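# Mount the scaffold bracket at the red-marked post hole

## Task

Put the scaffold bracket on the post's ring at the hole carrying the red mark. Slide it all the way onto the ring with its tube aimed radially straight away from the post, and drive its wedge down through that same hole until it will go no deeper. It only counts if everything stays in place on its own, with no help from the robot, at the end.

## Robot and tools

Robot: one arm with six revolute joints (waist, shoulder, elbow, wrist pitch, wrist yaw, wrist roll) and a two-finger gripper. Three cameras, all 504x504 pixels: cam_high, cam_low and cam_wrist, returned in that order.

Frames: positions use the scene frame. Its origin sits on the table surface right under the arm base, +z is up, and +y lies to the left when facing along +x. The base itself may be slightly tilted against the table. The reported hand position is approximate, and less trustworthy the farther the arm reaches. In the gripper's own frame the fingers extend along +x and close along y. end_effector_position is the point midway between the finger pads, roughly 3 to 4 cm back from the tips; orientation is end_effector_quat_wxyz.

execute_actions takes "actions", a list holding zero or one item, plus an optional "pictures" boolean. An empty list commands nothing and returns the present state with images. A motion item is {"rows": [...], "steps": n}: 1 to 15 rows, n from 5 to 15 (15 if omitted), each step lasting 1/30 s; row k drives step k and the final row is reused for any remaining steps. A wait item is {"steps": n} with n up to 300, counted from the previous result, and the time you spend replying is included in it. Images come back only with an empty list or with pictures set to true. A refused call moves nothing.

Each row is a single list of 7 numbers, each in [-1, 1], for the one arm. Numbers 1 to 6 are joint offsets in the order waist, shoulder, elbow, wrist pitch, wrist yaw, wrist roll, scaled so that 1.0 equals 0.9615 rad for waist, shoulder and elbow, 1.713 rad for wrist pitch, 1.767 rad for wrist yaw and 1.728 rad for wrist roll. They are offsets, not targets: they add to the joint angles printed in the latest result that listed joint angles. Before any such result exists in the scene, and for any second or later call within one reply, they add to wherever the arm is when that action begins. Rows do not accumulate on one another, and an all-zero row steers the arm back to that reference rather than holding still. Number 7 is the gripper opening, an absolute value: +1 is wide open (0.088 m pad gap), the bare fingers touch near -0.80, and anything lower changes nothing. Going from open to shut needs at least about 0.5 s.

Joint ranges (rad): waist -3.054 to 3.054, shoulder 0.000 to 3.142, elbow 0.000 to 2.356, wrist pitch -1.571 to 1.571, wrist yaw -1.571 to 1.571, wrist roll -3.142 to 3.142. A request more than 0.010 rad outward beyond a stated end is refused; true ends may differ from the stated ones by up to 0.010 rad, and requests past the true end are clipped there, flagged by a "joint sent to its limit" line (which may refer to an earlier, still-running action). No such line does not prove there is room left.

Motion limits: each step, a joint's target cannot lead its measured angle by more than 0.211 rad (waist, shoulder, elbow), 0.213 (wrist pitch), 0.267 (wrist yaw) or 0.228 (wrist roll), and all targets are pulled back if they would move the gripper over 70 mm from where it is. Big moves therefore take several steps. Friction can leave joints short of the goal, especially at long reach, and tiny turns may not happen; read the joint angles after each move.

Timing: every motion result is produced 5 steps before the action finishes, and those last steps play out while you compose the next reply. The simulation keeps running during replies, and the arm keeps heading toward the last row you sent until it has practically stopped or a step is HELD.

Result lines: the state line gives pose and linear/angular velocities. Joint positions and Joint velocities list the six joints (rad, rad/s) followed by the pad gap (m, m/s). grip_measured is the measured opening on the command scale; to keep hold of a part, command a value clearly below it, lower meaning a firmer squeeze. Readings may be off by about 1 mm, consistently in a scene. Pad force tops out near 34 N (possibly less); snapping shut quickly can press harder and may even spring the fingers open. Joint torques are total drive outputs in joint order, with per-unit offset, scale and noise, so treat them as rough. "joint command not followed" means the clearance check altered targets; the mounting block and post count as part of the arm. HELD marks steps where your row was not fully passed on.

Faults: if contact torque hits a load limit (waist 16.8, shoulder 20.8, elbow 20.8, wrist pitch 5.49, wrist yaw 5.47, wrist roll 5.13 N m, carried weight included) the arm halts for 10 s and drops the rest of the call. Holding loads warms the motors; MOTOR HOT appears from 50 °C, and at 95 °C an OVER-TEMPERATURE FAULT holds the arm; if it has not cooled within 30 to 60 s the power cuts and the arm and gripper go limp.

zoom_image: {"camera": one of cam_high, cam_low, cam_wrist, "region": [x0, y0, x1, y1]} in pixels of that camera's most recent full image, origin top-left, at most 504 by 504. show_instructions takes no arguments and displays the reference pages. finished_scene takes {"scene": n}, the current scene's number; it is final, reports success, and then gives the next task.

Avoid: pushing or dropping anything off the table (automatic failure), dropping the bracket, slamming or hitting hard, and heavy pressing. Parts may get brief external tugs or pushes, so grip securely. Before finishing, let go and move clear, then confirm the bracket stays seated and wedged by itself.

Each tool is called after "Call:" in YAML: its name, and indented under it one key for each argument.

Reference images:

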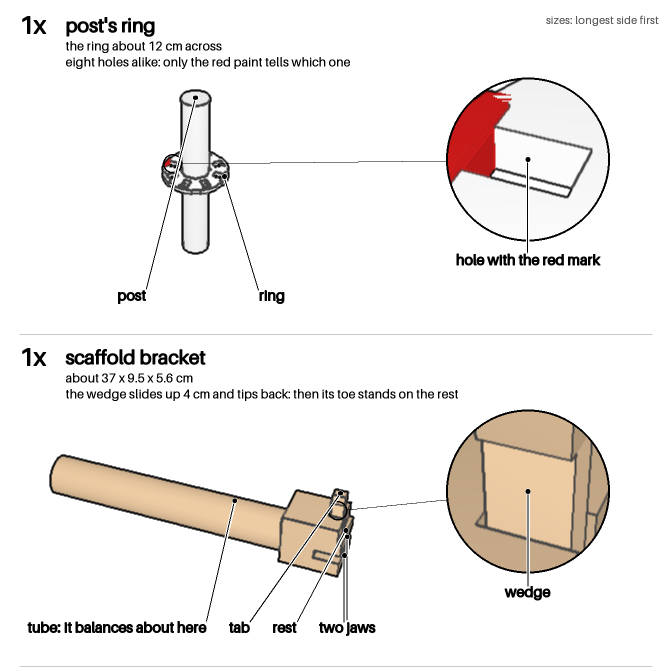

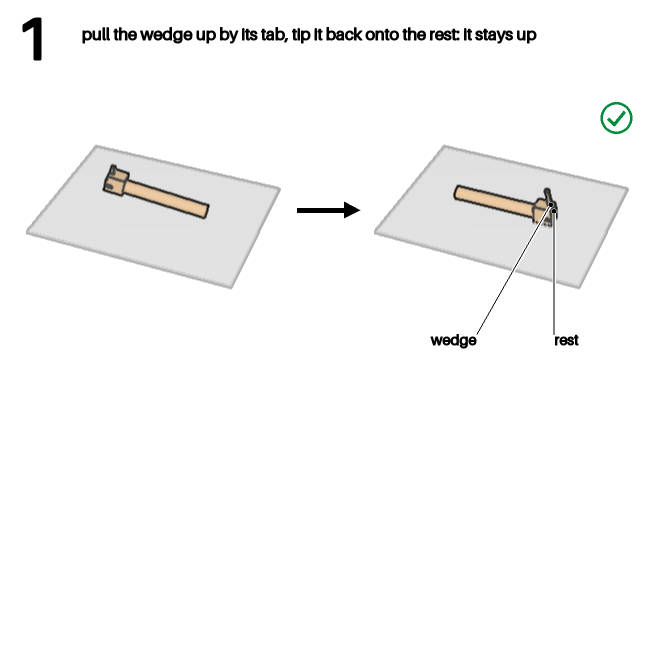

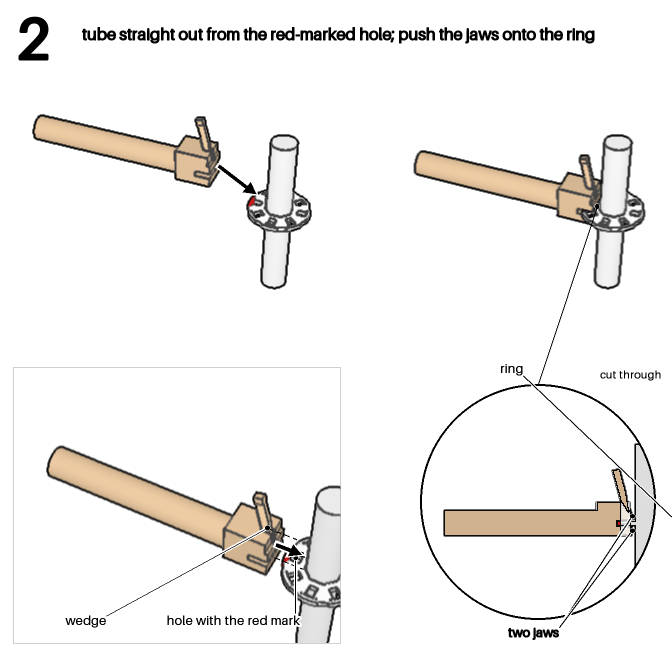

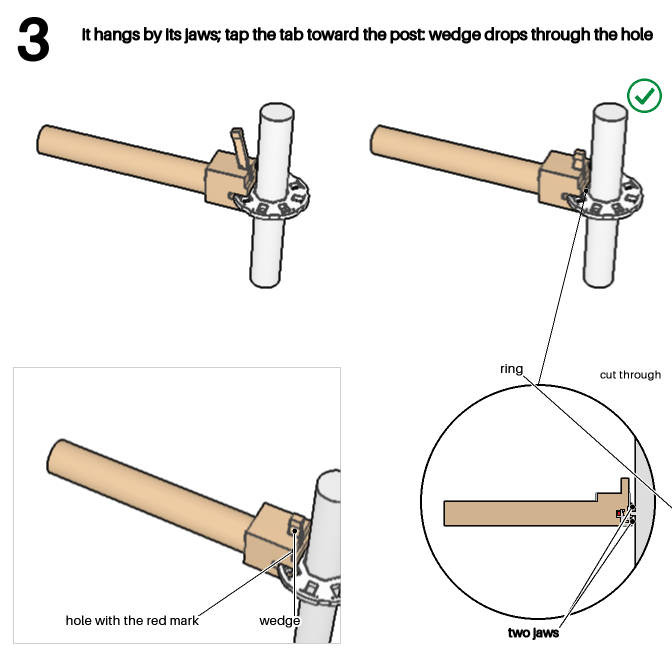

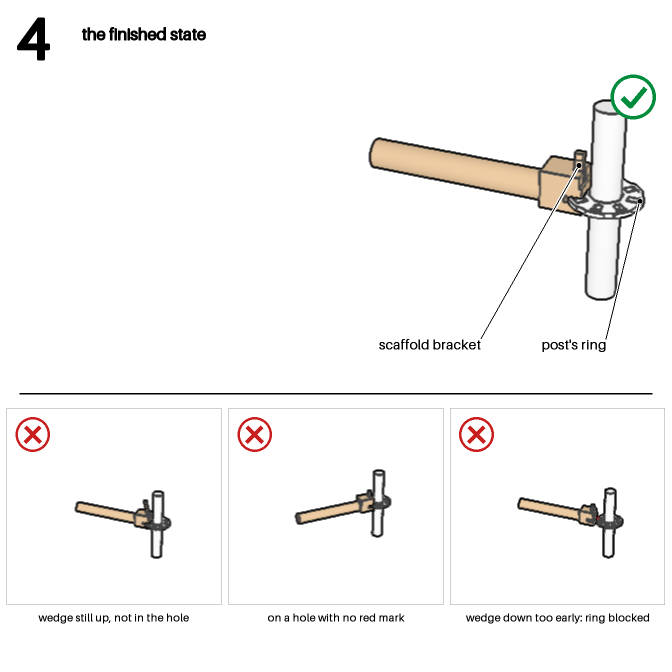

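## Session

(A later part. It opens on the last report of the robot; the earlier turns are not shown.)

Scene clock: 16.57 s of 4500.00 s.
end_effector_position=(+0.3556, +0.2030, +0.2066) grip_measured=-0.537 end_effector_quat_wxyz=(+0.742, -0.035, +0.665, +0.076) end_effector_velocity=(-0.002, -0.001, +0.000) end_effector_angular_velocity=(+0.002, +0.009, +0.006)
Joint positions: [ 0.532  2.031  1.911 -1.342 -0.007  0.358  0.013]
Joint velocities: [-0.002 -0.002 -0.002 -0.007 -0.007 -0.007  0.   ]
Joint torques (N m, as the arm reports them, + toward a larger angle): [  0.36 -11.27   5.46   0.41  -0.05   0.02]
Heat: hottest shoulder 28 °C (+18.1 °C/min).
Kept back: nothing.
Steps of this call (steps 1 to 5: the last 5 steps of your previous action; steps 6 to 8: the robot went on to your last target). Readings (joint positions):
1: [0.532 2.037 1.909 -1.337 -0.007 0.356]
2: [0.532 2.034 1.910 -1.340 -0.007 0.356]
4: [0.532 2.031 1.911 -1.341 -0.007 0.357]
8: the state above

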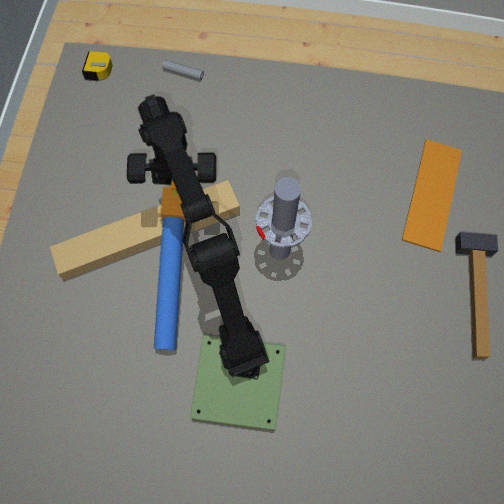

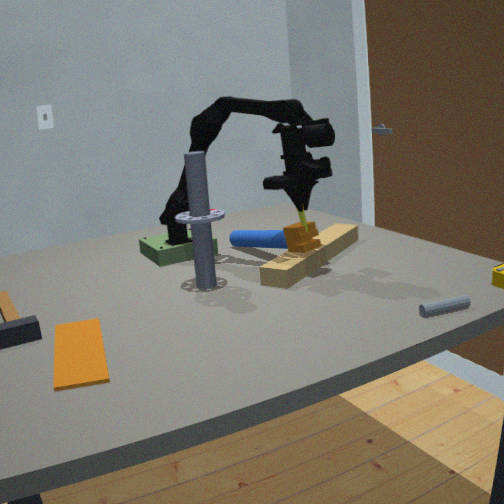

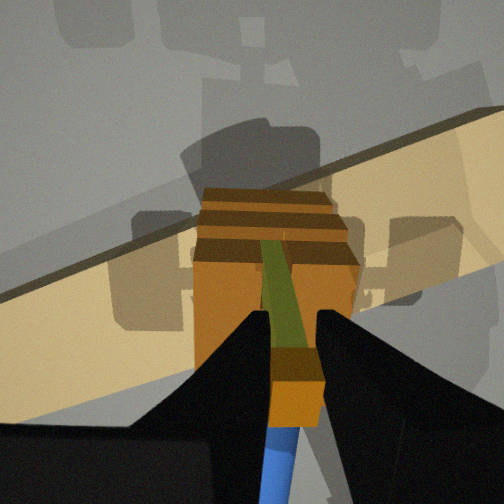

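Call:
zoom_image:
  camera: "cam_low"
  region: [260, 180, 350, 260]

Region (260, 180, 350, 260) of cam_low's 504x504 image, scaled by 5.600, with more detail than that image has.

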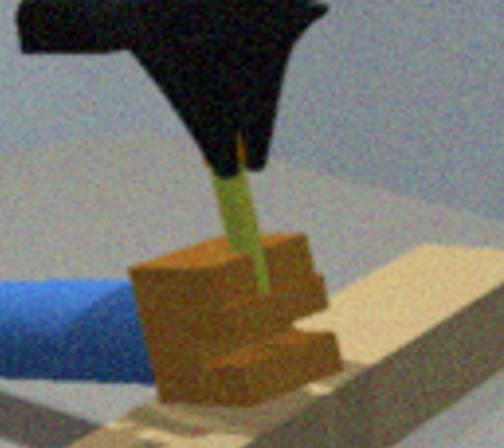

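Call:
execute_actions:
  actions:
    - {"rows": [[0.006, -0.03, -0.054, 0.013, 0, 0.003, -0.8],[0.006, -0.03, -0.054, 0.013, 0, 0.003, -0.8],[0.006, -0.03, -0.054, 0.013, 0, 0.003, -0.8],[0.012, -0.06, -0.108, 0.026, 0, 0.006, -0.8],[0.012, -0.06, -0.108, 0.026, 0, 0.006, -0.8],[0.012, -0.06, -0.108, 0.026, 0, 0.006, -0.8],[0.017, -0.091, -0.161, 0.039, 0, 0.009, -0.8]], "steps": 15}

Call:
execute_actions:
  actions:
    - {"steps": 8}
  pictures: true

Call:
zoom_image:
  camera: "cam_low"
  region: [260, 180, 350, 260]

Scene clock: 17.23 s of 4500.00 s.
end_effector_position=(+0.3400, +0.1990, +0.1981) grip_measured=-0.538 end_effector_quat_wxyz=(+0.740, -0.036, +0.668, +0.075) end_effector_velocity=(-0.052, -0.008, -0.018) end_effector_angular_velocity=(-0.029, +0.065, +0.040)
Joint positions: [ 0.543  1.966  1.787 -1.288 -0.007  0.37   0.013]
Joint velocities: [ 0.046 -0.144 -0.266  0.051 -0.007  0.007 -0.   ]
Joint torques (N m, as the arm reports them, + toward a larger angle): [  0.12 -10.98   4.27   1.09  -0.08   0.08]
Heat: hottest shoulder 28 °C (+17.4 °C/min).
Steps of this call (steps 1 to 10: the robot went on to your last target; steps 11 to 20: the first 10 steps of this action). Readings (joint positions):
11: [0.533 2.028 1.907 -1.338 -0.007 0.359]
12: [0.533 2.024 1.898 -1.332 -0.007 0.360]
14: [0.534 2.013 1.876 -1.320 -0.007 0.361]
18: [0.539 1.979 1.811 -1.291 -0.007 0.368]
20: the state above

Scene clock: 17.50 s of 4500.00 s.
end_effector_position=(+0.3382, +0.1989, +0.1970) grip_measured=-0.539 end_effector_quat_wxyz=(+0.741, -0.035, +0.666, +0.075) end_effector_velocity=(-0.006, -0.001, +0.001) end_effector_angular_velocity=(+0.003, +0.010, -0.004)
Joint positions: [ 0.545  1.956  1.768 -1.276 -0.007  0.372  0.013]
Joint velocities: [ 0.002 -0.017 -0.017 -0.007 -0.007  0.007 -0.001]
Joint torques (N m, as the arm reports them, + toward a larger angle): [  0.3  -11.09   4.     0.77  -0.1    0.03]
Heat: hottest shoulder 28 °C (+17.1 °C/min).
Kept back: nothing.
Steps of this call (steps 1 to 5: the last 5 steps of your previous action; steps 6 to 8: the robot went on to your last target). Readings (joint positions):
1: [0.544 1.962 1.779 -1.286 -0.007 0.370]
2: [0.545 1.960 1.775 -1.283 -0.007 0.370]
4: [0.545 1.958 1.771 -1.278 -0.007 0.371]
8: the state above

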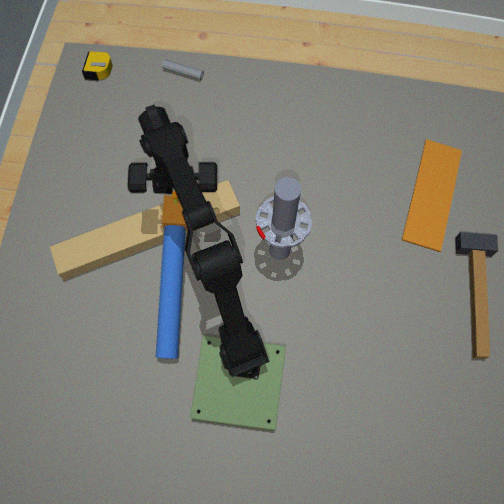

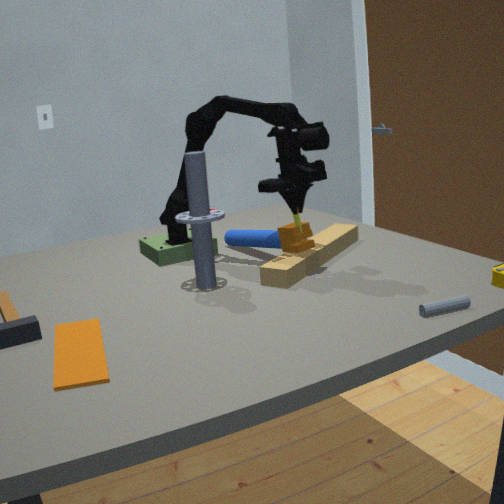

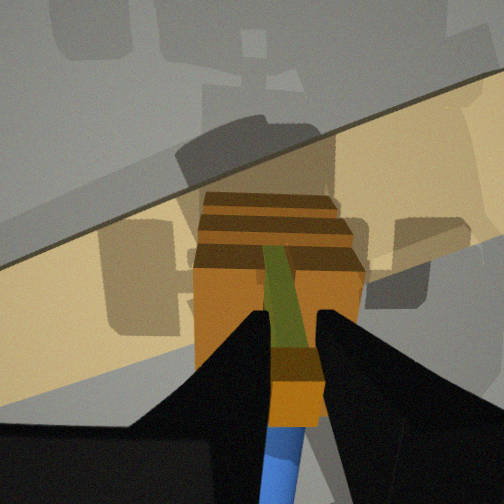

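Region (260, 180, 350, 260) of cam_low's 504x504 image, scaled by 5.600, with more detail than that image has.

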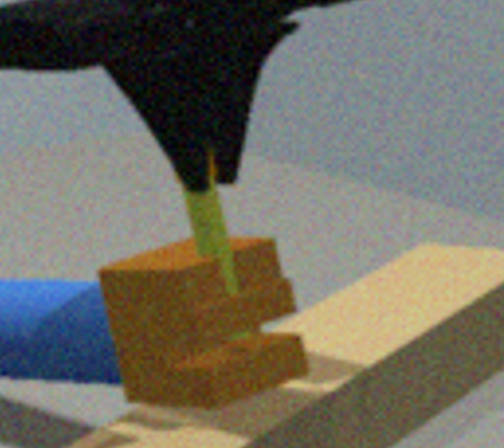

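Call:
execute_actions:
  actions:
    - {"rows": [[0.007, -0.038, -0.057, 0.04, 0.01, 0, -0.8],[0.014, -0.075, -0.115, 0.08, 0.02, 0, -0.8],[0.014, -0.075, -0.115, 0.08, 0.02, 0, -0.8],[0.022, -0.113, -0.172, 0.12, 0.03, 0, -0.8],[0.022, -0.113, -0.172, 0.12, 0.03, 0, -0.8],[0.029, -0.15, -0.23, 0.16, 0.04, 0, -0.8],[0.029, -0.15, -0.23, 0.16, 0.04, 0, -0.8],[0.036, -0.188, -0.287, 0.2, 0.051, 0, -0.8]], "steps": 15}

Call:
execute_actions:
  actions:
    - {"steps": 8}
  pictures: true

Call:
zoom_image:
  camera: "cam_low"
  region: [250, 170, 350, 260]

Scene clock: 18.80 s of 4500.00 s.
end_effector_position=(+0.3419, +0.2031, +0.1937) grip_measured=-0.543 end_effector_quat_wxyz=(+0.802, -0.032, +0.589, +0.090) end_effector_velocity=(-0.013, -0.009, +0.004) end_effector_angular_velocity=(+0.057, -0.347, +0.017)
Joint positions: [ 0.575  1.817  1.536 -0.996  0.061  0.375  0.012]
Joint velocities: [ 0.051 -0.32  -0.471  0.476  0.139 -0.007 -0.   ]
Joint torques (N m, as the arm reports them, + toward a larger angle): [ -0.03 -10.41   4.84   1.83   0.34  -0.1 ]
Heat: hottest shoulder 29 °C (+19.1 °C/min).
Steps of this call (steps 1 to 29: the robot went on to your last target; steps 30 to 39: the first 10 steps of this action). Readings (joint positions):
30: [0.547 1.950 1.759 -1.266 -0.007 0.374]
31: [0.549 1.939 1.736 -1.238 -0.003 0.374]
33: [0.555 1.912 1.685 -1.180 0.012 0.374]
37: [0.569 1.845 1.581 -1.049 0.044 0.375]
39: the state above

Scene clock: 19.07 s of 4500.00 s.
end_effector_position=(+0.3425, +0.2030, +0.1936) grip_measured=-0.544 end_effector_quat_wxyz=(+0.812, -0.030, +0.575, +0.091) end_effector_velocity=(-0.003, -0.004, -0.003) end_effector_angular_velocity=(-0.012, +0.002, +0.002)
Joint positions: [ 0.579  1.792  1.496 -0.948  0.074  0.375  0.012]
Joint velocities: [-0.002 -0.012 -0.027  0.007  0.007 -0.007 -0.   ]
Joint torques (N m, as the arm reports them, + toward a larger angle): [  0.06 -10.6    4.97   1.94   0.36  -0.12]
Heat: hottest shoulder 29 °C (+18.9 °C/min).
Kept back: nothing.
Steps of this call (steps 1 to 5: the last 5 steps of your previous action; steps 6 to 8: the robot went on to your last target). Readings (joint positions):
1: [0.576 1.808 1.523 -0.982 0.065 0.375]
2: [0.577 1.803 1.514 -0.971 0.067 0.375]
4: [0.578 1.797 1.504 -0.959 0.070 0.375]
8: the state above

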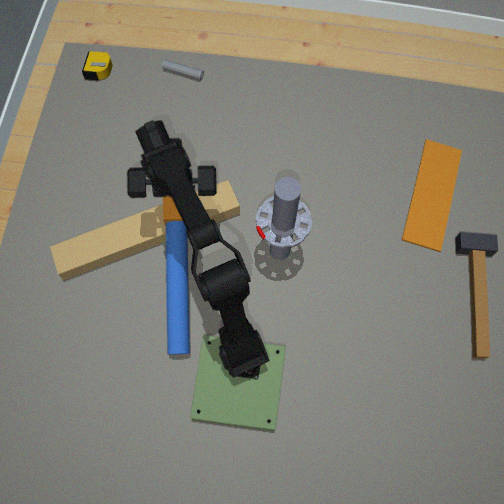

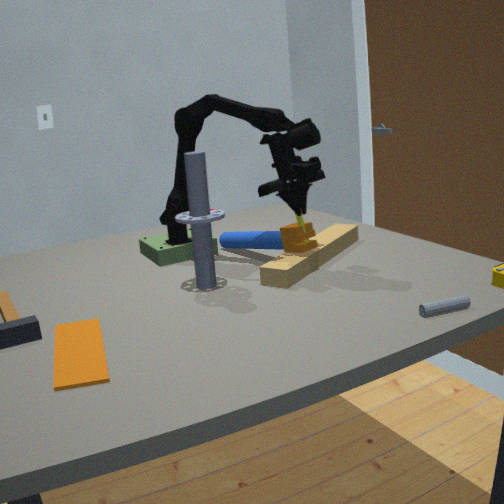

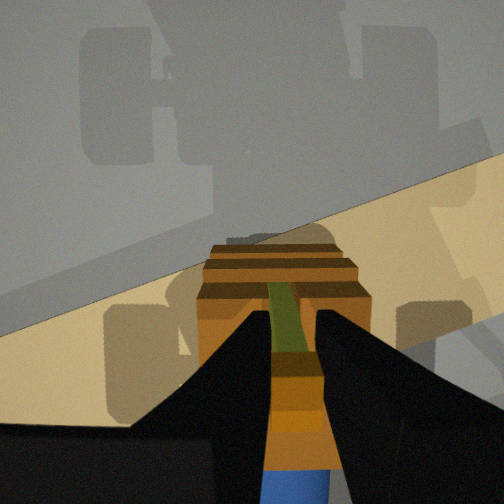

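Region (250, 170, 350, 260) of cam_low's 504x504 image, scaled by 5.040, with more detail than that image has; it fills the top 454 rows of this view, and the rest is white.

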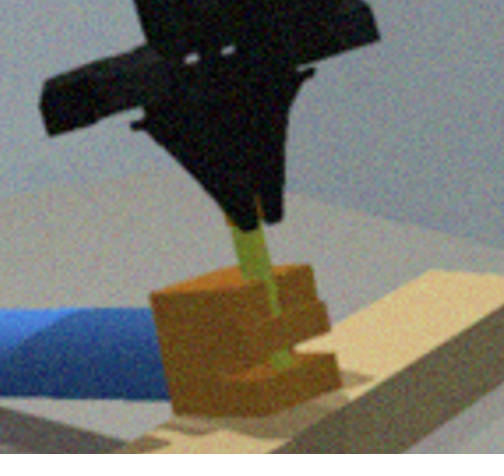

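Call:
execute_actions:
  actions:
    - {"rows": [[0, -0.01, 0.014, -0.013, 0, 0, -0.8],[0, -0.01, 0.014, -0.013, 0, 0, -0.8],[0, -0.02, 0.028, -0.027, 0, 0, -0.8],[0, -0.02, 0.028, -0.027, 0, 0, -0.8],[0, -0.03, 0.042, -0.04, 0, 0, -0.8]], "steps": 12}

Call:
execute_actions:
  actions:
    - {"steps": 8}
  pictures: true

Call:
zoom_image:
  camera: "cam_low"
  region: [250, 170, 350, 260]

Scene clock: 19.70 s of 4500.00 s.
end_effector_position=(+0.3376, +0.1998, +0.2015) grip_measured=-0.544 end_effector_quat_wxyz=(+0.809, -0.034, +0.580, +0.088) end_effector_velocity=(-0.020, -0.012, +0.061) end_effector_angular_velocity=(+0.008, -0.013, +0.021)
Joint positions: [ 0.579  1.781  1.518 -0.996  0.075  0.375  0.012]
Joint velocities: [-0.002 -0.105  0.11  -0.198 -0.007 -0.022 -0.   ]
Joint torques (N m, as the arm reports them, + toward a larger angle): [-0.15 -9.89  5.92  0.91 -0.04 -0.02]
Heat: hottest shoulder 29 °C (+18.3 °C/min).
Steps of this call (steps 1 to 12: the robot went on to your last target; steps 13 to 19: the first 7 steps of this action). Readings (joint positions):
13: [0.579 1.791 1.494 -0.943 0.075 0.375]
14: [0.579 1.791 1.494 -0.945 0.075 0.375]
16: [0.579 1.789 1.504 -0.964 0.075 0.375]
19: the state above

Scene clock: 19.97 s of 4500.00 s.
end_effector_position=(+0.3364, +0.1990, +0.2068) grip_measured=-0.544 end_effector_quat_wxyz=(+0.810, -0.033, +0.579, +0.089) end_effector_velocity=(-0.004, -0.002, +0.000) end_effector_angular_velocity=(-0.006, +0.017, +0.007)
Joint positions: [ 0.579  1.772  1.528 -1.01   0.075  0.375  0.012]
Joint velocities: [-0.002 -0.002  0.002 -0.022 -0.007 -0.007 -0.   ]
Joint torques (N m, as the arm reports them, + toward a larger angle): [-0.09 -9.67  5.95  0.78 -0.08  0.  ]
Heat: hottest shoulder 29 °C (+18.0 °C/min).
Kept back: nothing.
Steps of this call (steps 1 to 5: the last 5 steps of your previous action; steps 6 to 8: the robot went on to your last target). Readings (joint positions):
1: [0.579 1.778 1.521 -1.001 0.075 0.375]
2: [0.579 1.775 1.524 -1.005 0.075 0.375]
4: [0.579 1.772 1.526 -1.009 0.075 0.375]
8: the state above

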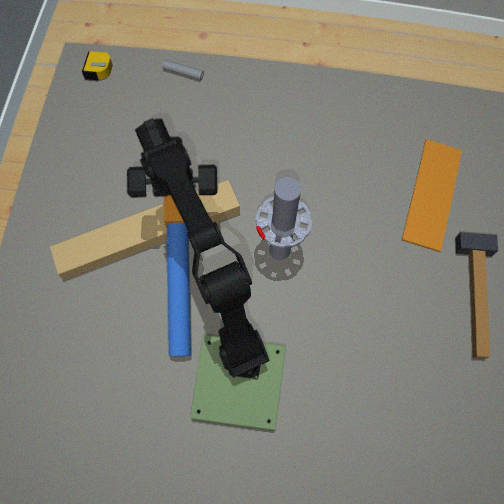

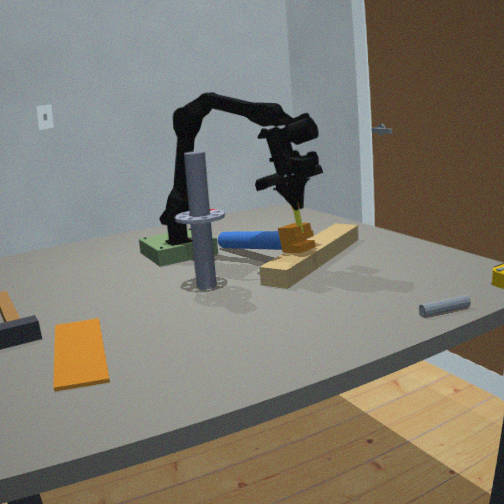

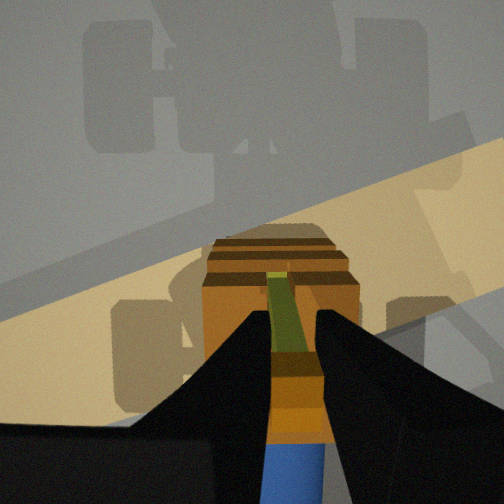

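Region (250, 170, 350, 260) of cam_low's 504x504 image, scaled by 5.040, with more detail than that image has; it fills the top 454 rows of this view, and the rest is white.

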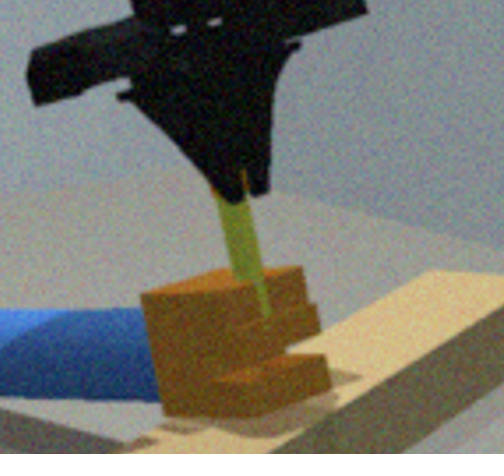

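Call:
execute_actions:
  actions:
    - {"rows": [[0.005, -0.03, -0.047, 0.028, 0.006, 0, -0.8],[0.01, -0.06, -0.094, 0.056, 0.013, 0, -0.8],[0.01, -0.06, -0.094, 0.056, 0.013, 0, -0.8],[0.014, -0.09, -0.142, 0.083, 0.019, 0, -0.8],[0.014, -0.09, -0.142, 0.083, 0.019, 0, -0.8],[0.019, -0.12, -0.189, 0.111, 0.025, 0, -0.8],[0.019, -0.12, -0.189, 0.111, 0.025, 0, -0.8],[0.024, -0.15, -0.236, 0.139, 0.032, 0, -0.8],[0.024, -0.15, -0.236, 0.139, 0.032, 0, -0.8],[0.029, -0.18, -0.283, 0.167, 0.038, 0, -0.8],[0.033, -0.21, -0.33, 0.194, 0.045, 0, -0.8],[0.038, -0.241, -0.378, 0.222, 0.051, 0, -0.8]], "steps": 15}

Call:
execute_actions:
  actions:
    - {"steps": 8}
  pictures: true

Call:
zoom_image:
  camera: "cam_low"
  region: [250, 170, 350, 260]

Scene clock: 21.03 s of 4500.00 s.
end_effector_position=(+0.3320, +0.1966, +0.2026) grip_measured=-0.543 end_effector_quat_wxyz=(+0.846, -0.024, +0.523, +0.097) end_effector_velocity=(-0.005, -0.003, -0.004) end_effector_angular_velocity=(+0.209, -0.615, -0.015)
Joint positions: [ 0.596  1.656  1.335 -0.805  0.118  0.376  0.012]
Joint velocities: [ 0.071 -0.466 -0.769  0.93   0.183  0.007  0.   ]
Joint torques (N m, as the arm reports them, + toward a larger angle): [ 0.23 -9.57  4.43  1.72  0.34 -0.05]
Heat: hottest shoulder 29 °C (+17.1 °C/min).
Steps of this call (steps 1 to 22: the robot went on to your last target; steps 23 to 32: the first 10 steps of this action). Readings (joint positions):
23: [0.579 1.769 1.524 -1.007 0.075 0.375]
24: [0.580 1.760 1.508 -0.990 0.077 0.375]
26: [0.584 1.738 1.466 -0.946 0.085 0.375]
30: [0.592 1.685 1.380 -0.853 0.106 0.376]
32: the state above

Scene clock: 21.30 s of 4500.00 s.
end_effector_position=(+0.3246, +0.1921, +0.2002) grip_measured=-0.544 end_effector_quat_wxyz=(+0.872, -0.017, +0.479, +0.102) end_effector_velocity=(-0.005, -0.004, -0.004) end_effector_angular_velocity=(+0.023, -0.074, +0.002)
Joint positions: [ 0.612  1.559  1.181 -0.65   0.157  0.377  0.012]
Joint velocities: [ 0.007 -0.071 -0.12   0.125  0.022 -0.007 -0.   ]
Joint torques (N m, as the arm reports them, + toward a larger angle): [ 0.11 -8.49  4.8   2.05  0.29 -0.08]
Heat: hottest shoulder 29 °C (+16.9 °C/min).
Kept back: nothing.
Steps of this call (steps 1 to 5: the last 5 steps of your previous action; steps 6 to 8: the robot went on to your last target). Readings (joint positions):
1: [0.599 1.638 1.306 -0.771 0.125 0.376]
2: [0.603 1.617 1.272 -0.732 0.135 0.377]
4: [0.608 1.582 1.219 -0.689 0.147 0.377]
8: the state above

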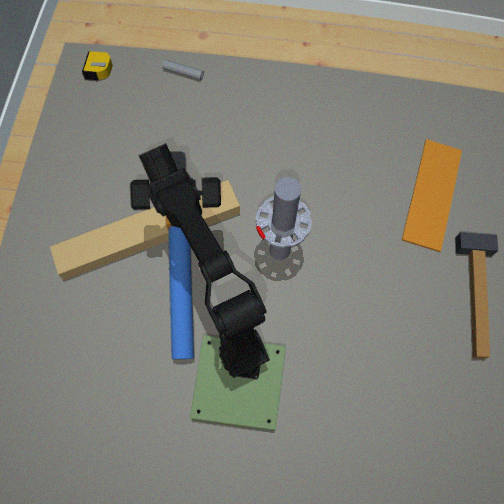

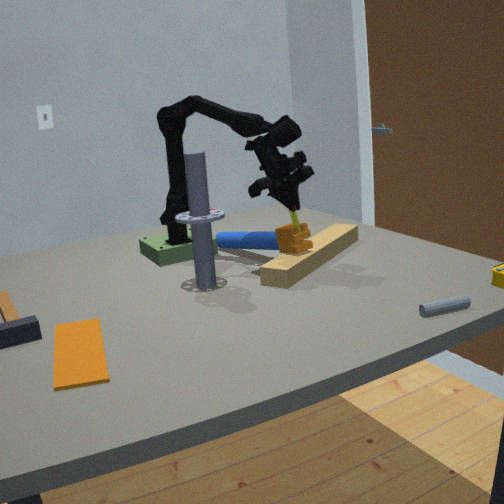

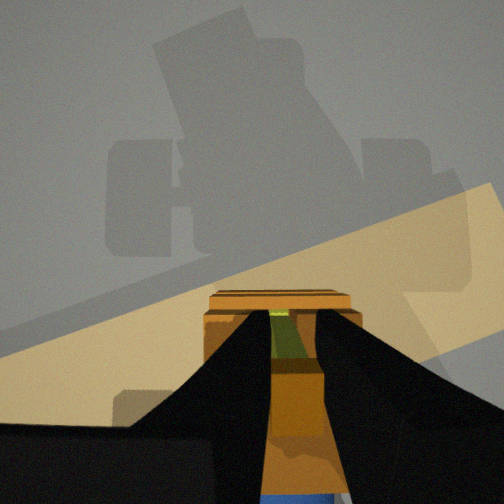

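Region (250, 170, 350, 260) of cam_low's 504x504 image, scaled by 5.040, with more detail than that image has; it fills the top 454 rows of this view, and the rest is white.

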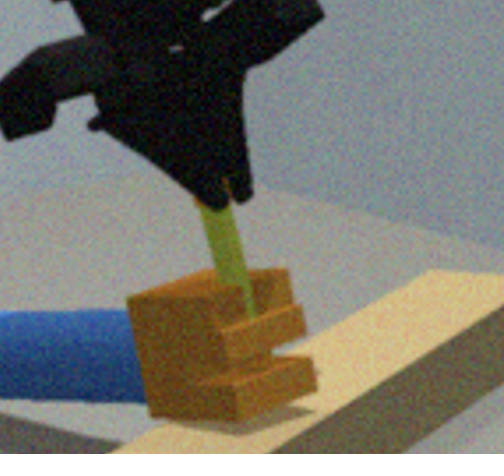

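Call:
execute_actions:
  actions:
    - {"rows": [[0, 0, 0, 0, 0, 0, -0.2]], "steps": 15}

Call:
execute_actions:
  actions:
    - {"steps": 6}
  pictures: true

Call:
zoom_image:
  camera: "cam_low"
  region: [250, 170, 350, 260]

Scene clock: 21.83 s of 4500.00 s.
end_effector_position=(+0.3235, +0.1912, +0.1998) grip_measured=-0.221 end_effector_quat_wxyz=(+0.872, -0.017, +0.478, +0.101) end_effector_velocity=(-0.001, -0.000, +0.001) end_effector_angular_velocity=(-0.000, +0.004, +0.008)
Joint positions: [ 0.613  1.553  1.173 -0.647  0.159  0.377  0.028]
Joint velocities: [-0.002 -0.002  0.002 -0.007 -0.007 -0.007  0.01 ]
Joint torques (N m, as the arm reports them, + toward a larger angle): [-0.15 -6.42  6.14  1.26 -0.05 -0.01]
Heat: hottest shoulder 29 °C (+16.5 °C/min).
Steps of this call (steps 1 to 6: the robot went on to your last target; steps 7 to 16: the first 10 steps of this action). Readings (joint positions):
7: [0.613 1.553 1.172 -0.638 0.159 0.377]
8: [0.613 1.553 1.172 -0.638 0.159 0.377]
10: [0.613 1.553 1.172 -0.642 0.159 0.377]
14: [0.613 1.553 1.172 -0.646 0.159 0.377]
16: the state above

Scene clock: 22.03 s of 4500.00 s.
end_effector_position=(+0.3235, +0.1912, +0.1999) grip_measured=-0.203 end_effector_quat_wxyz=(+0.872, -0.017, +0.478, +0.101) end_effector_velocity=(-0.002, -0.001, -0.001) end_effector_angular_velocity=(-0.003, +0.008, +0.008)
Joint positions: [ 0.613  1.553  1.173 -0.647  0.159  0.377  0.029]
Joint velocities: [-0.002 -0.002 -0.002 -0.007 -0.007 -0.007  0.001]
Joint torques (N m, as the arm reports them, + toward a larger angle): [-0.16 -6.43  6.17  1.28 -0.06  0.  ]
Heat: hottest shoulder 29 °C (+16.3 °C/min).
Kept back: nothing.
Steps of this call (steps 1 to 5: the last 5 steps of your previous action; step 6: the robot went on to your last target). Readings (joint positions):
1: [0.613 1.553 1.173 -0.647 0.159 0.377]
2: [0.613 1.553 1.173 -0.647 0.159 0.377]
4: [0.613 1.553 1.173 -0.647 0.159 0.377]
6: the state above

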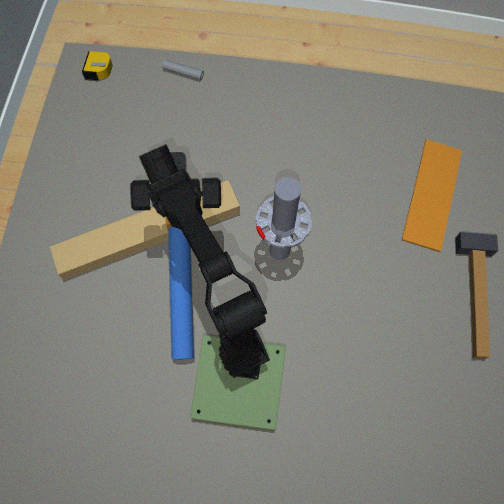

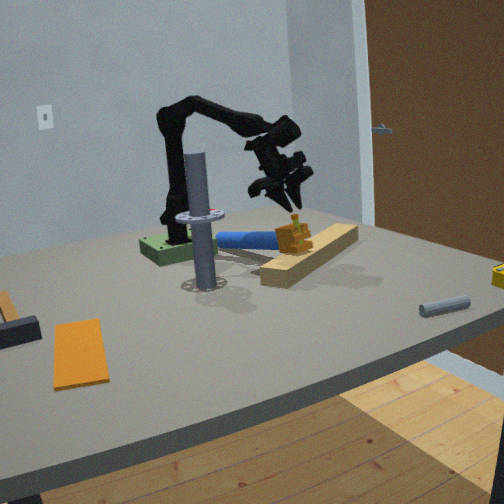

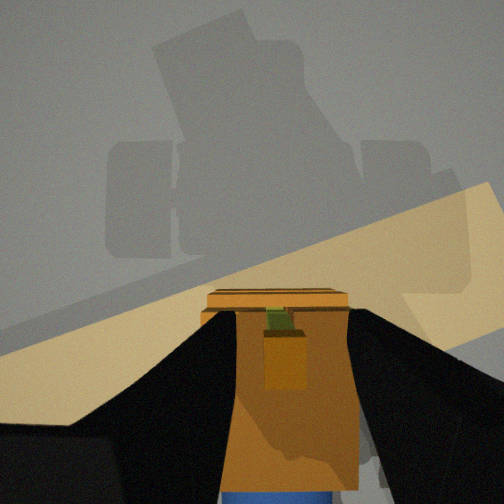

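Region (250, 170, 350, 260) of cam_low's 504x504 image, scaled by 5.040, with more detail than that image has; it fills the top 454 rows of this view, and the rest is white.

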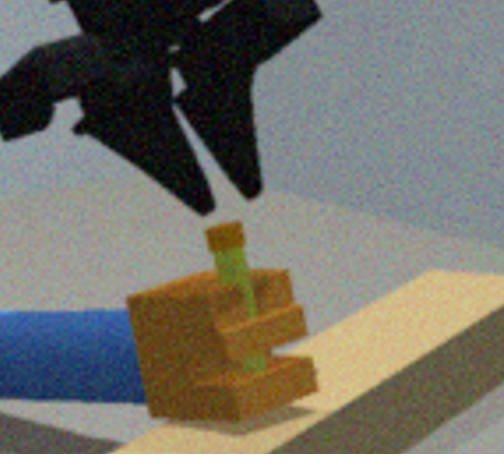

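Call:
execute_actions:
  actions:
    - {"rows": [[0, 0.03, -0.048, 0.044, 0, 0, -0.2]], "steps": 12}

Call:
execute_actions:
  actions:
    - {"steps": 6}
  pictures: true

Call:
zoom_image:
  camera: "cam_low"
  region: [250, 170, 350, 260]

Scene clock: 23.63 s of 4500.00 s.
end_effector_position=(+0.3278, +0.1942, +0.1888) grip_measured=-0.200 end_effector_quat_wxyz=(+0.875, -0.015, +0.473, +0.103) end_effector_velocity=(-0.006, -0.007, -0.047) end_effector_angular_velocity=(-0.055, +0.077, -0.013)
Joint positions: [ 0.613  1.571  1.141 -0.584  0.159  0.377  0.029]
Joint velocities: [-0.002  0.056 -0.09   0.051  0.007  0.007  0.   ]
Joint torques (N m, as the arm reports them, + toward a larger angle): [-0.05 -6.56  4.77  1.81  0.05 -0.03]
Heat: hottest shoulder 29 °C (+15.2 °C/min).
Steps of this call (steps 1 to 15: the robot went on to your last target; steps 16 to 41: nothing new was sent; steps 42 to 48: the first 7 steps of this action). Readings (joint positions):
42: [0.613 1.554 1.169 -0.637 0.159 0.377]
43: [0.613 1.556 1.163 -0.616 0.159 0.377]
45: [0.613 1.563 1.154 -0.595 0.159 0.377]
48: the state above

Scene clock: 23.83 s of 4500.00 s.
end_effector_position=(+0.3285, +0.1945, +0.1875) grip_measured=-0.200 end_effector_quat_wxyz=(+0.875, -0.014, +0.472, +0.103) end_effector_velocity=(-0.002, -0.001, +0.001) end_effector_angular_velocity=(-0.000, +0.004, +0.008)
Joint positions: [ 0.613  1.573  1.137 -0.575  0.159  0.377  0.029]
Joint velocities: [-0.002 -0.007 -0.002 -0.007 -0.007 -0.007  0.   ]
Joint torques (N m, as the arm reports them, + toward a larger angle): [-0.07 -6.27  4.59  1.67  0.06 -0.02]
Heat: hottest shoulder 29 °C (+15.1 °C/min).
Kept back: nothing.
Steps of this call (steps 1 to 5: the last 5 steps of your previous action; step 6: the robot went on to your last target). Readings (joint positions):
1: [0.613 1.572 1.138 -0.581 0.159 0.377]
2: [0.613 1.573 1.137 -0.579 0.159 0.377]
4: [0.613 1.573 1.137 -0.576 0.159 0.377]
6: the state above

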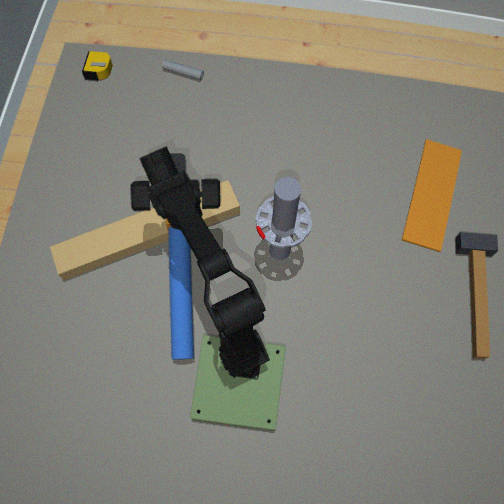

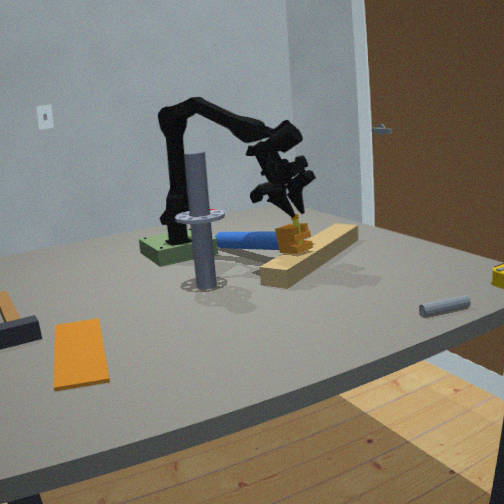

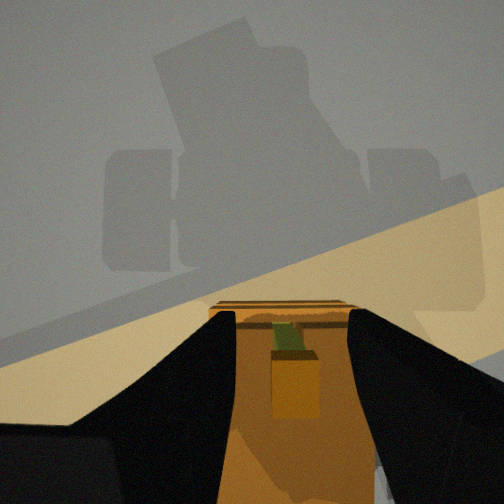

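Region (250, 170, 350, 260) of cam_low's 504x504 image, scaled by 5.040, with more detail than that image has; it fills the top 454 rows of this view, and the rest is white.

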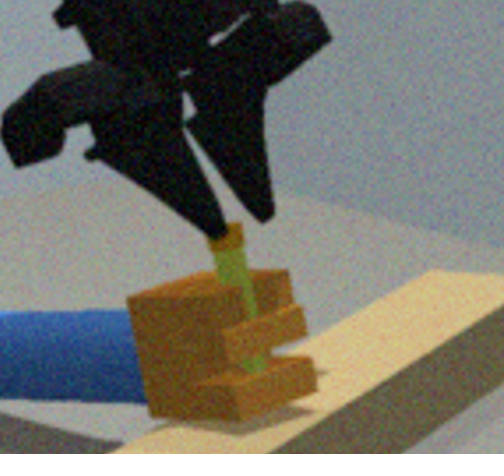

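Call:
execute_actions:
  actions:
    - {"rows": [[0, 0.053, -0.02, 0.04, 0, 0, -0.2]], "steps": 12}

Call:
execute_actions:
  actions:
    - {"rows": [[0, 0, 0, 0, 0, 0, -0.62]], "steps": 15}
  pictures: true

Call:
zoom_image:
  camera: "cam_low"
  region: [250, 170, 350, 260]

Scene clock: 24.47 s of 4500.00 s.
end_effector_position=(+0.3362, +0.1998, +0.1760) grip_measured=-0.200 end_effector_quat_wxyz=(+0.877, -0.012, +0.469, +0.104) end_effector_velocity=(-0.000, -0.000, -0.037) end_effector_angular_velocity=(-0.028, +0.059, -0.005)
Joint positions: [ 0.613  1.613  1.126 -0.517  0.159  0.377  0.029]
Joint velocities: [-0.002  0.071 -0.046  0.051 -0.007  0.007  0.   ]
Joint torques (N m, as the arm reports them, + toward a larger angle): [-0.06 -6.79  4.83  1.84  0.05 -0.01]
Heat: hottest shoulder 29 °C (+14.7 °C/min).
Steps of this call (steps 1 to 12: the robot went on to your last target; steps 13 to 19: the first 7 steps of this action). Readings (joint positions):
13: [0.613 1.578 1.135 -0.563 0.159 0.377]
14: [0.613 1.584 1.134 -0.543 0.159 0.377]
16: [0.613 1.600 1.133 -0.525 0.159 0.377]
19: the state above

Scene clock: 24.97 s of 4500.00 s.
end_effector_position=(+0.3373, +0.2002, +0.1755) grip_measured=-0.546 end_effector_quat_wxyz=(+0.878, -0.012, +0.467, +0.104) end_effector_velocity=(-0.002, -0.001, +0.001) end_effector_angular_velocity=(-0.000, +0.004, +0.008)
Joint positions: [ 0.613  1.615  1.125 -0.509  0.16   0.377  0.012]
Joint velocities: [-0.002 -0.007 -0.002 -0.007 -0.007 -0.007 -0.   ]
Joint torques (N m, as the arm reports them, + toward a larger angle): [ 0.   -7.51  5.31  1.55  0.02  0.  ]
Heat: hottest shoulder 29 °C (+14.4 °C/min).
Steps of this call (steps 1 to 5: the last 5 steps of your previous action; steps 6 to 15: the first 10 steps of this action, its rows measured from where the robot was after step 5). Readings (joint positions):
5: [0.613 1.615 1.125 -0.509 0.159 0.377]
6: [0.613 1.615 1.125 -0.509 0.159 0.377]
7: [0.613 1.615 1.125 -0.509 0.159 0.377]
9: [0.613 1.615 1.125 -0.509 0.160 0.377]
13: [0.613 1.615 1.125 -0.509 0.160 0.377]
15: the state above

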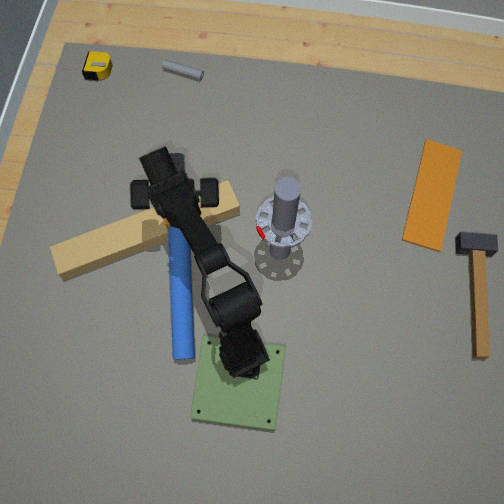

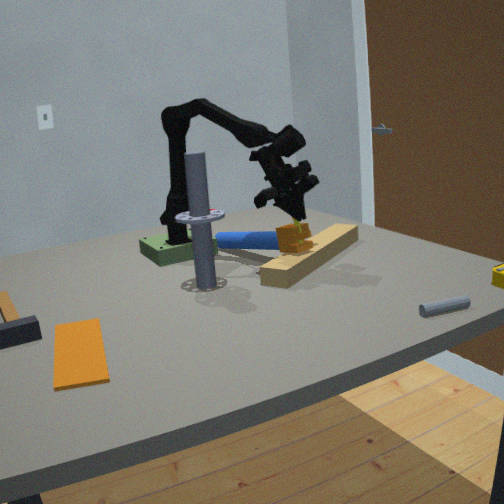

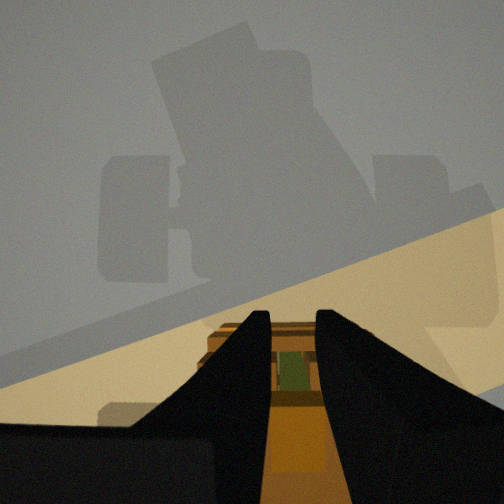

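Region (250, 170, 350, 260) of cam_low's 504x504 image, scaled by 5.040, with more detail than that image has; it fills the top 454 rows of this view, and the rest is white.

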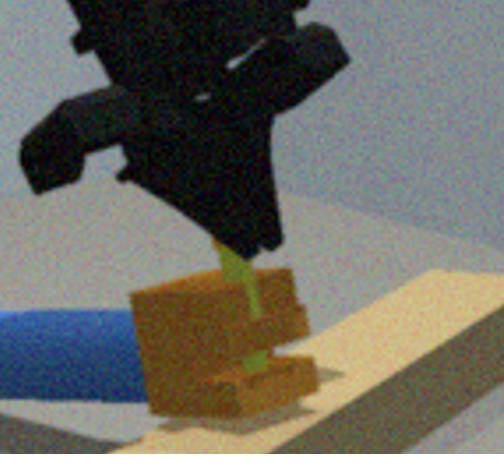

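Call:
execute_actions:
  actions:
    - {"rows": [[0.002, -0.014, 0.015, -0.016, 0, 0, -0.62],[0.002, -0.014, 0.015, -0.016, 0, 0, -0.62],[0.003, -0.028, 0.031, -0.033, 0, 0, -0.62],[0.003, -0.028, 0.031, -0.033, 0, 0, -0.62],[0.005, -0.042, 0.046, -0.05, 0, 0, -0.62],[0.005, -0.042, 0.046, -0.05, 0, 0, -0.62],[0.006, -0.056, 0.062, -0.066, 0, 0, -0.62]], "steps": 15}

Call:
execute_actions:
  actions:
    - {"steps": 6}
  pictures: true

Call:
zoom_image:
  camera: "cam_low"
  region: [250, 170, 350, 260]

Scene clock: 25.83 s of 4500.00 s.
end_effector_position=(+0.3295, +0.1955, +0.1940) grip_measured=-0.546 end_effector_quat_wxyz=(+0.875, -0.015, +0.474, +0.102) end_effector_velocity=(-0.016, -0.008, +0.066) end_effector_angular_velocity=(+0.033, -0.044, +0.013)
Joint positions: [ 0.614  1.577  1.168 -0.607  0.16   0.378  0.012]
Joint velocities: [ 0.002 -0.144  0.095 -0.183 -0.007 -0.007 -0.   ]
Joint torques (N m, as the arm reports them, + toward a larger angle): [ 0.35 -7.76  6.21  1.59  0.06 -0.04]
Heat: hottest shoulder 30 °C (+16.3 °C/min).
Steps of this call (steps 1 to 5: the last 5 steps of your previous action; steps 6 to 15: the robot went on to your last target; step 16: nothing new was sent; steps 17 to 26: the first 10 steps of this action). Readings (joint positions):
17: [0.612 1.615 1.126 -0.510 0.160 0.377]
18: [0.612 1.615 1.127 -0.513 0.160 0.377]
20: [0.612 1.611 1.136 -0.536 0.160 0.378]
24: [0.614 1.588 1.159 -0.589 0.160 0.378]
26: the state above

Scene clock: 26.03 s of 4500.00 s.
end_effector_position=(+0.3288, +0.1953, +0.1974) grip_measured=-0.546 end_effector_quat_wxyz=(+0.875, -0.014, +0.472, +0.103) end_effector_velocity=(-0.002, -0.001, +0.001) end_effector_angular_velocity=(-0.006, +0.012, +0.008)
Joint positions: [ 0.614  1.57   1.174 -0.616  0.16   0.378  0.012]
Joint velocities: [-0.002 -0.002  0.007 -0.022 -0.007 -0.007 -0.   ]
Joint torques (N m, as the arm reports them, + toward a larger angle): [ 0.39 -8.26  6.34  1.28  0.05 -0.06]
Heat: hottest shoulder 30 °C (+16.1 °C/min).
Kept back: nothing.
Steps of this call (steps 1 to 5: the last 5 steps of your previous action; step 6: the robot went on to your last target). Readings (joint positions):
1: [0.614 1.573 1.171 -0.611 0.160 0.378]
2: [0.614 1.570 1.172 -0.614 0.160 0.378]
4: [0.614 1.570 1.174 -0.615 0.160 0.378]
6: the state above

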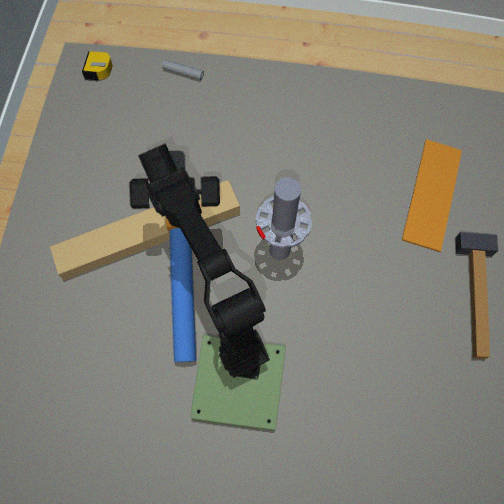

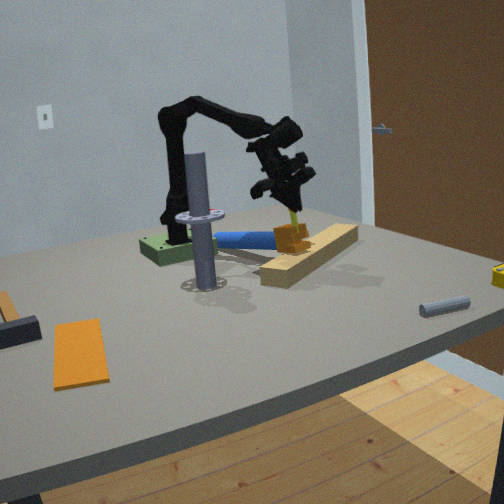

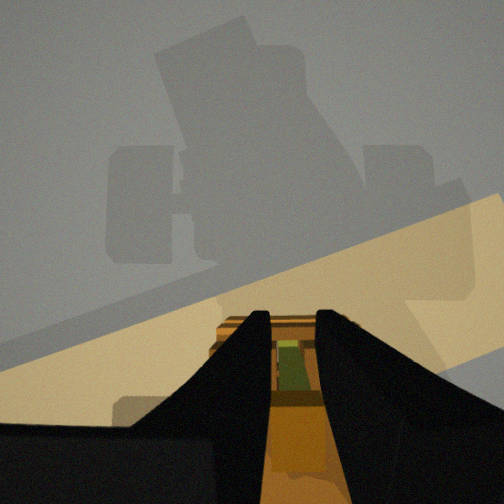

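Region (250, 170, 350, 260) of cam_low's 504x504 image, scaled by 5.040, with more detail than that image has; it fills the top 454 rows of this view, and the rest is white.

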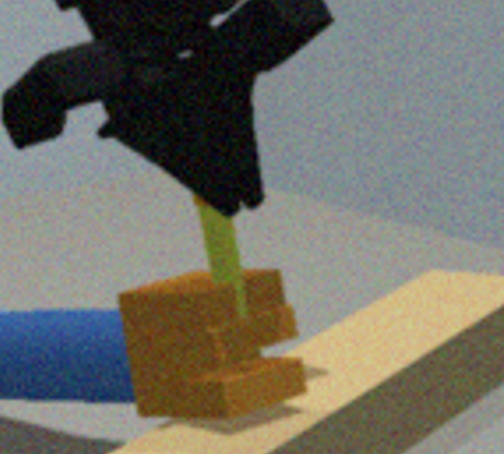

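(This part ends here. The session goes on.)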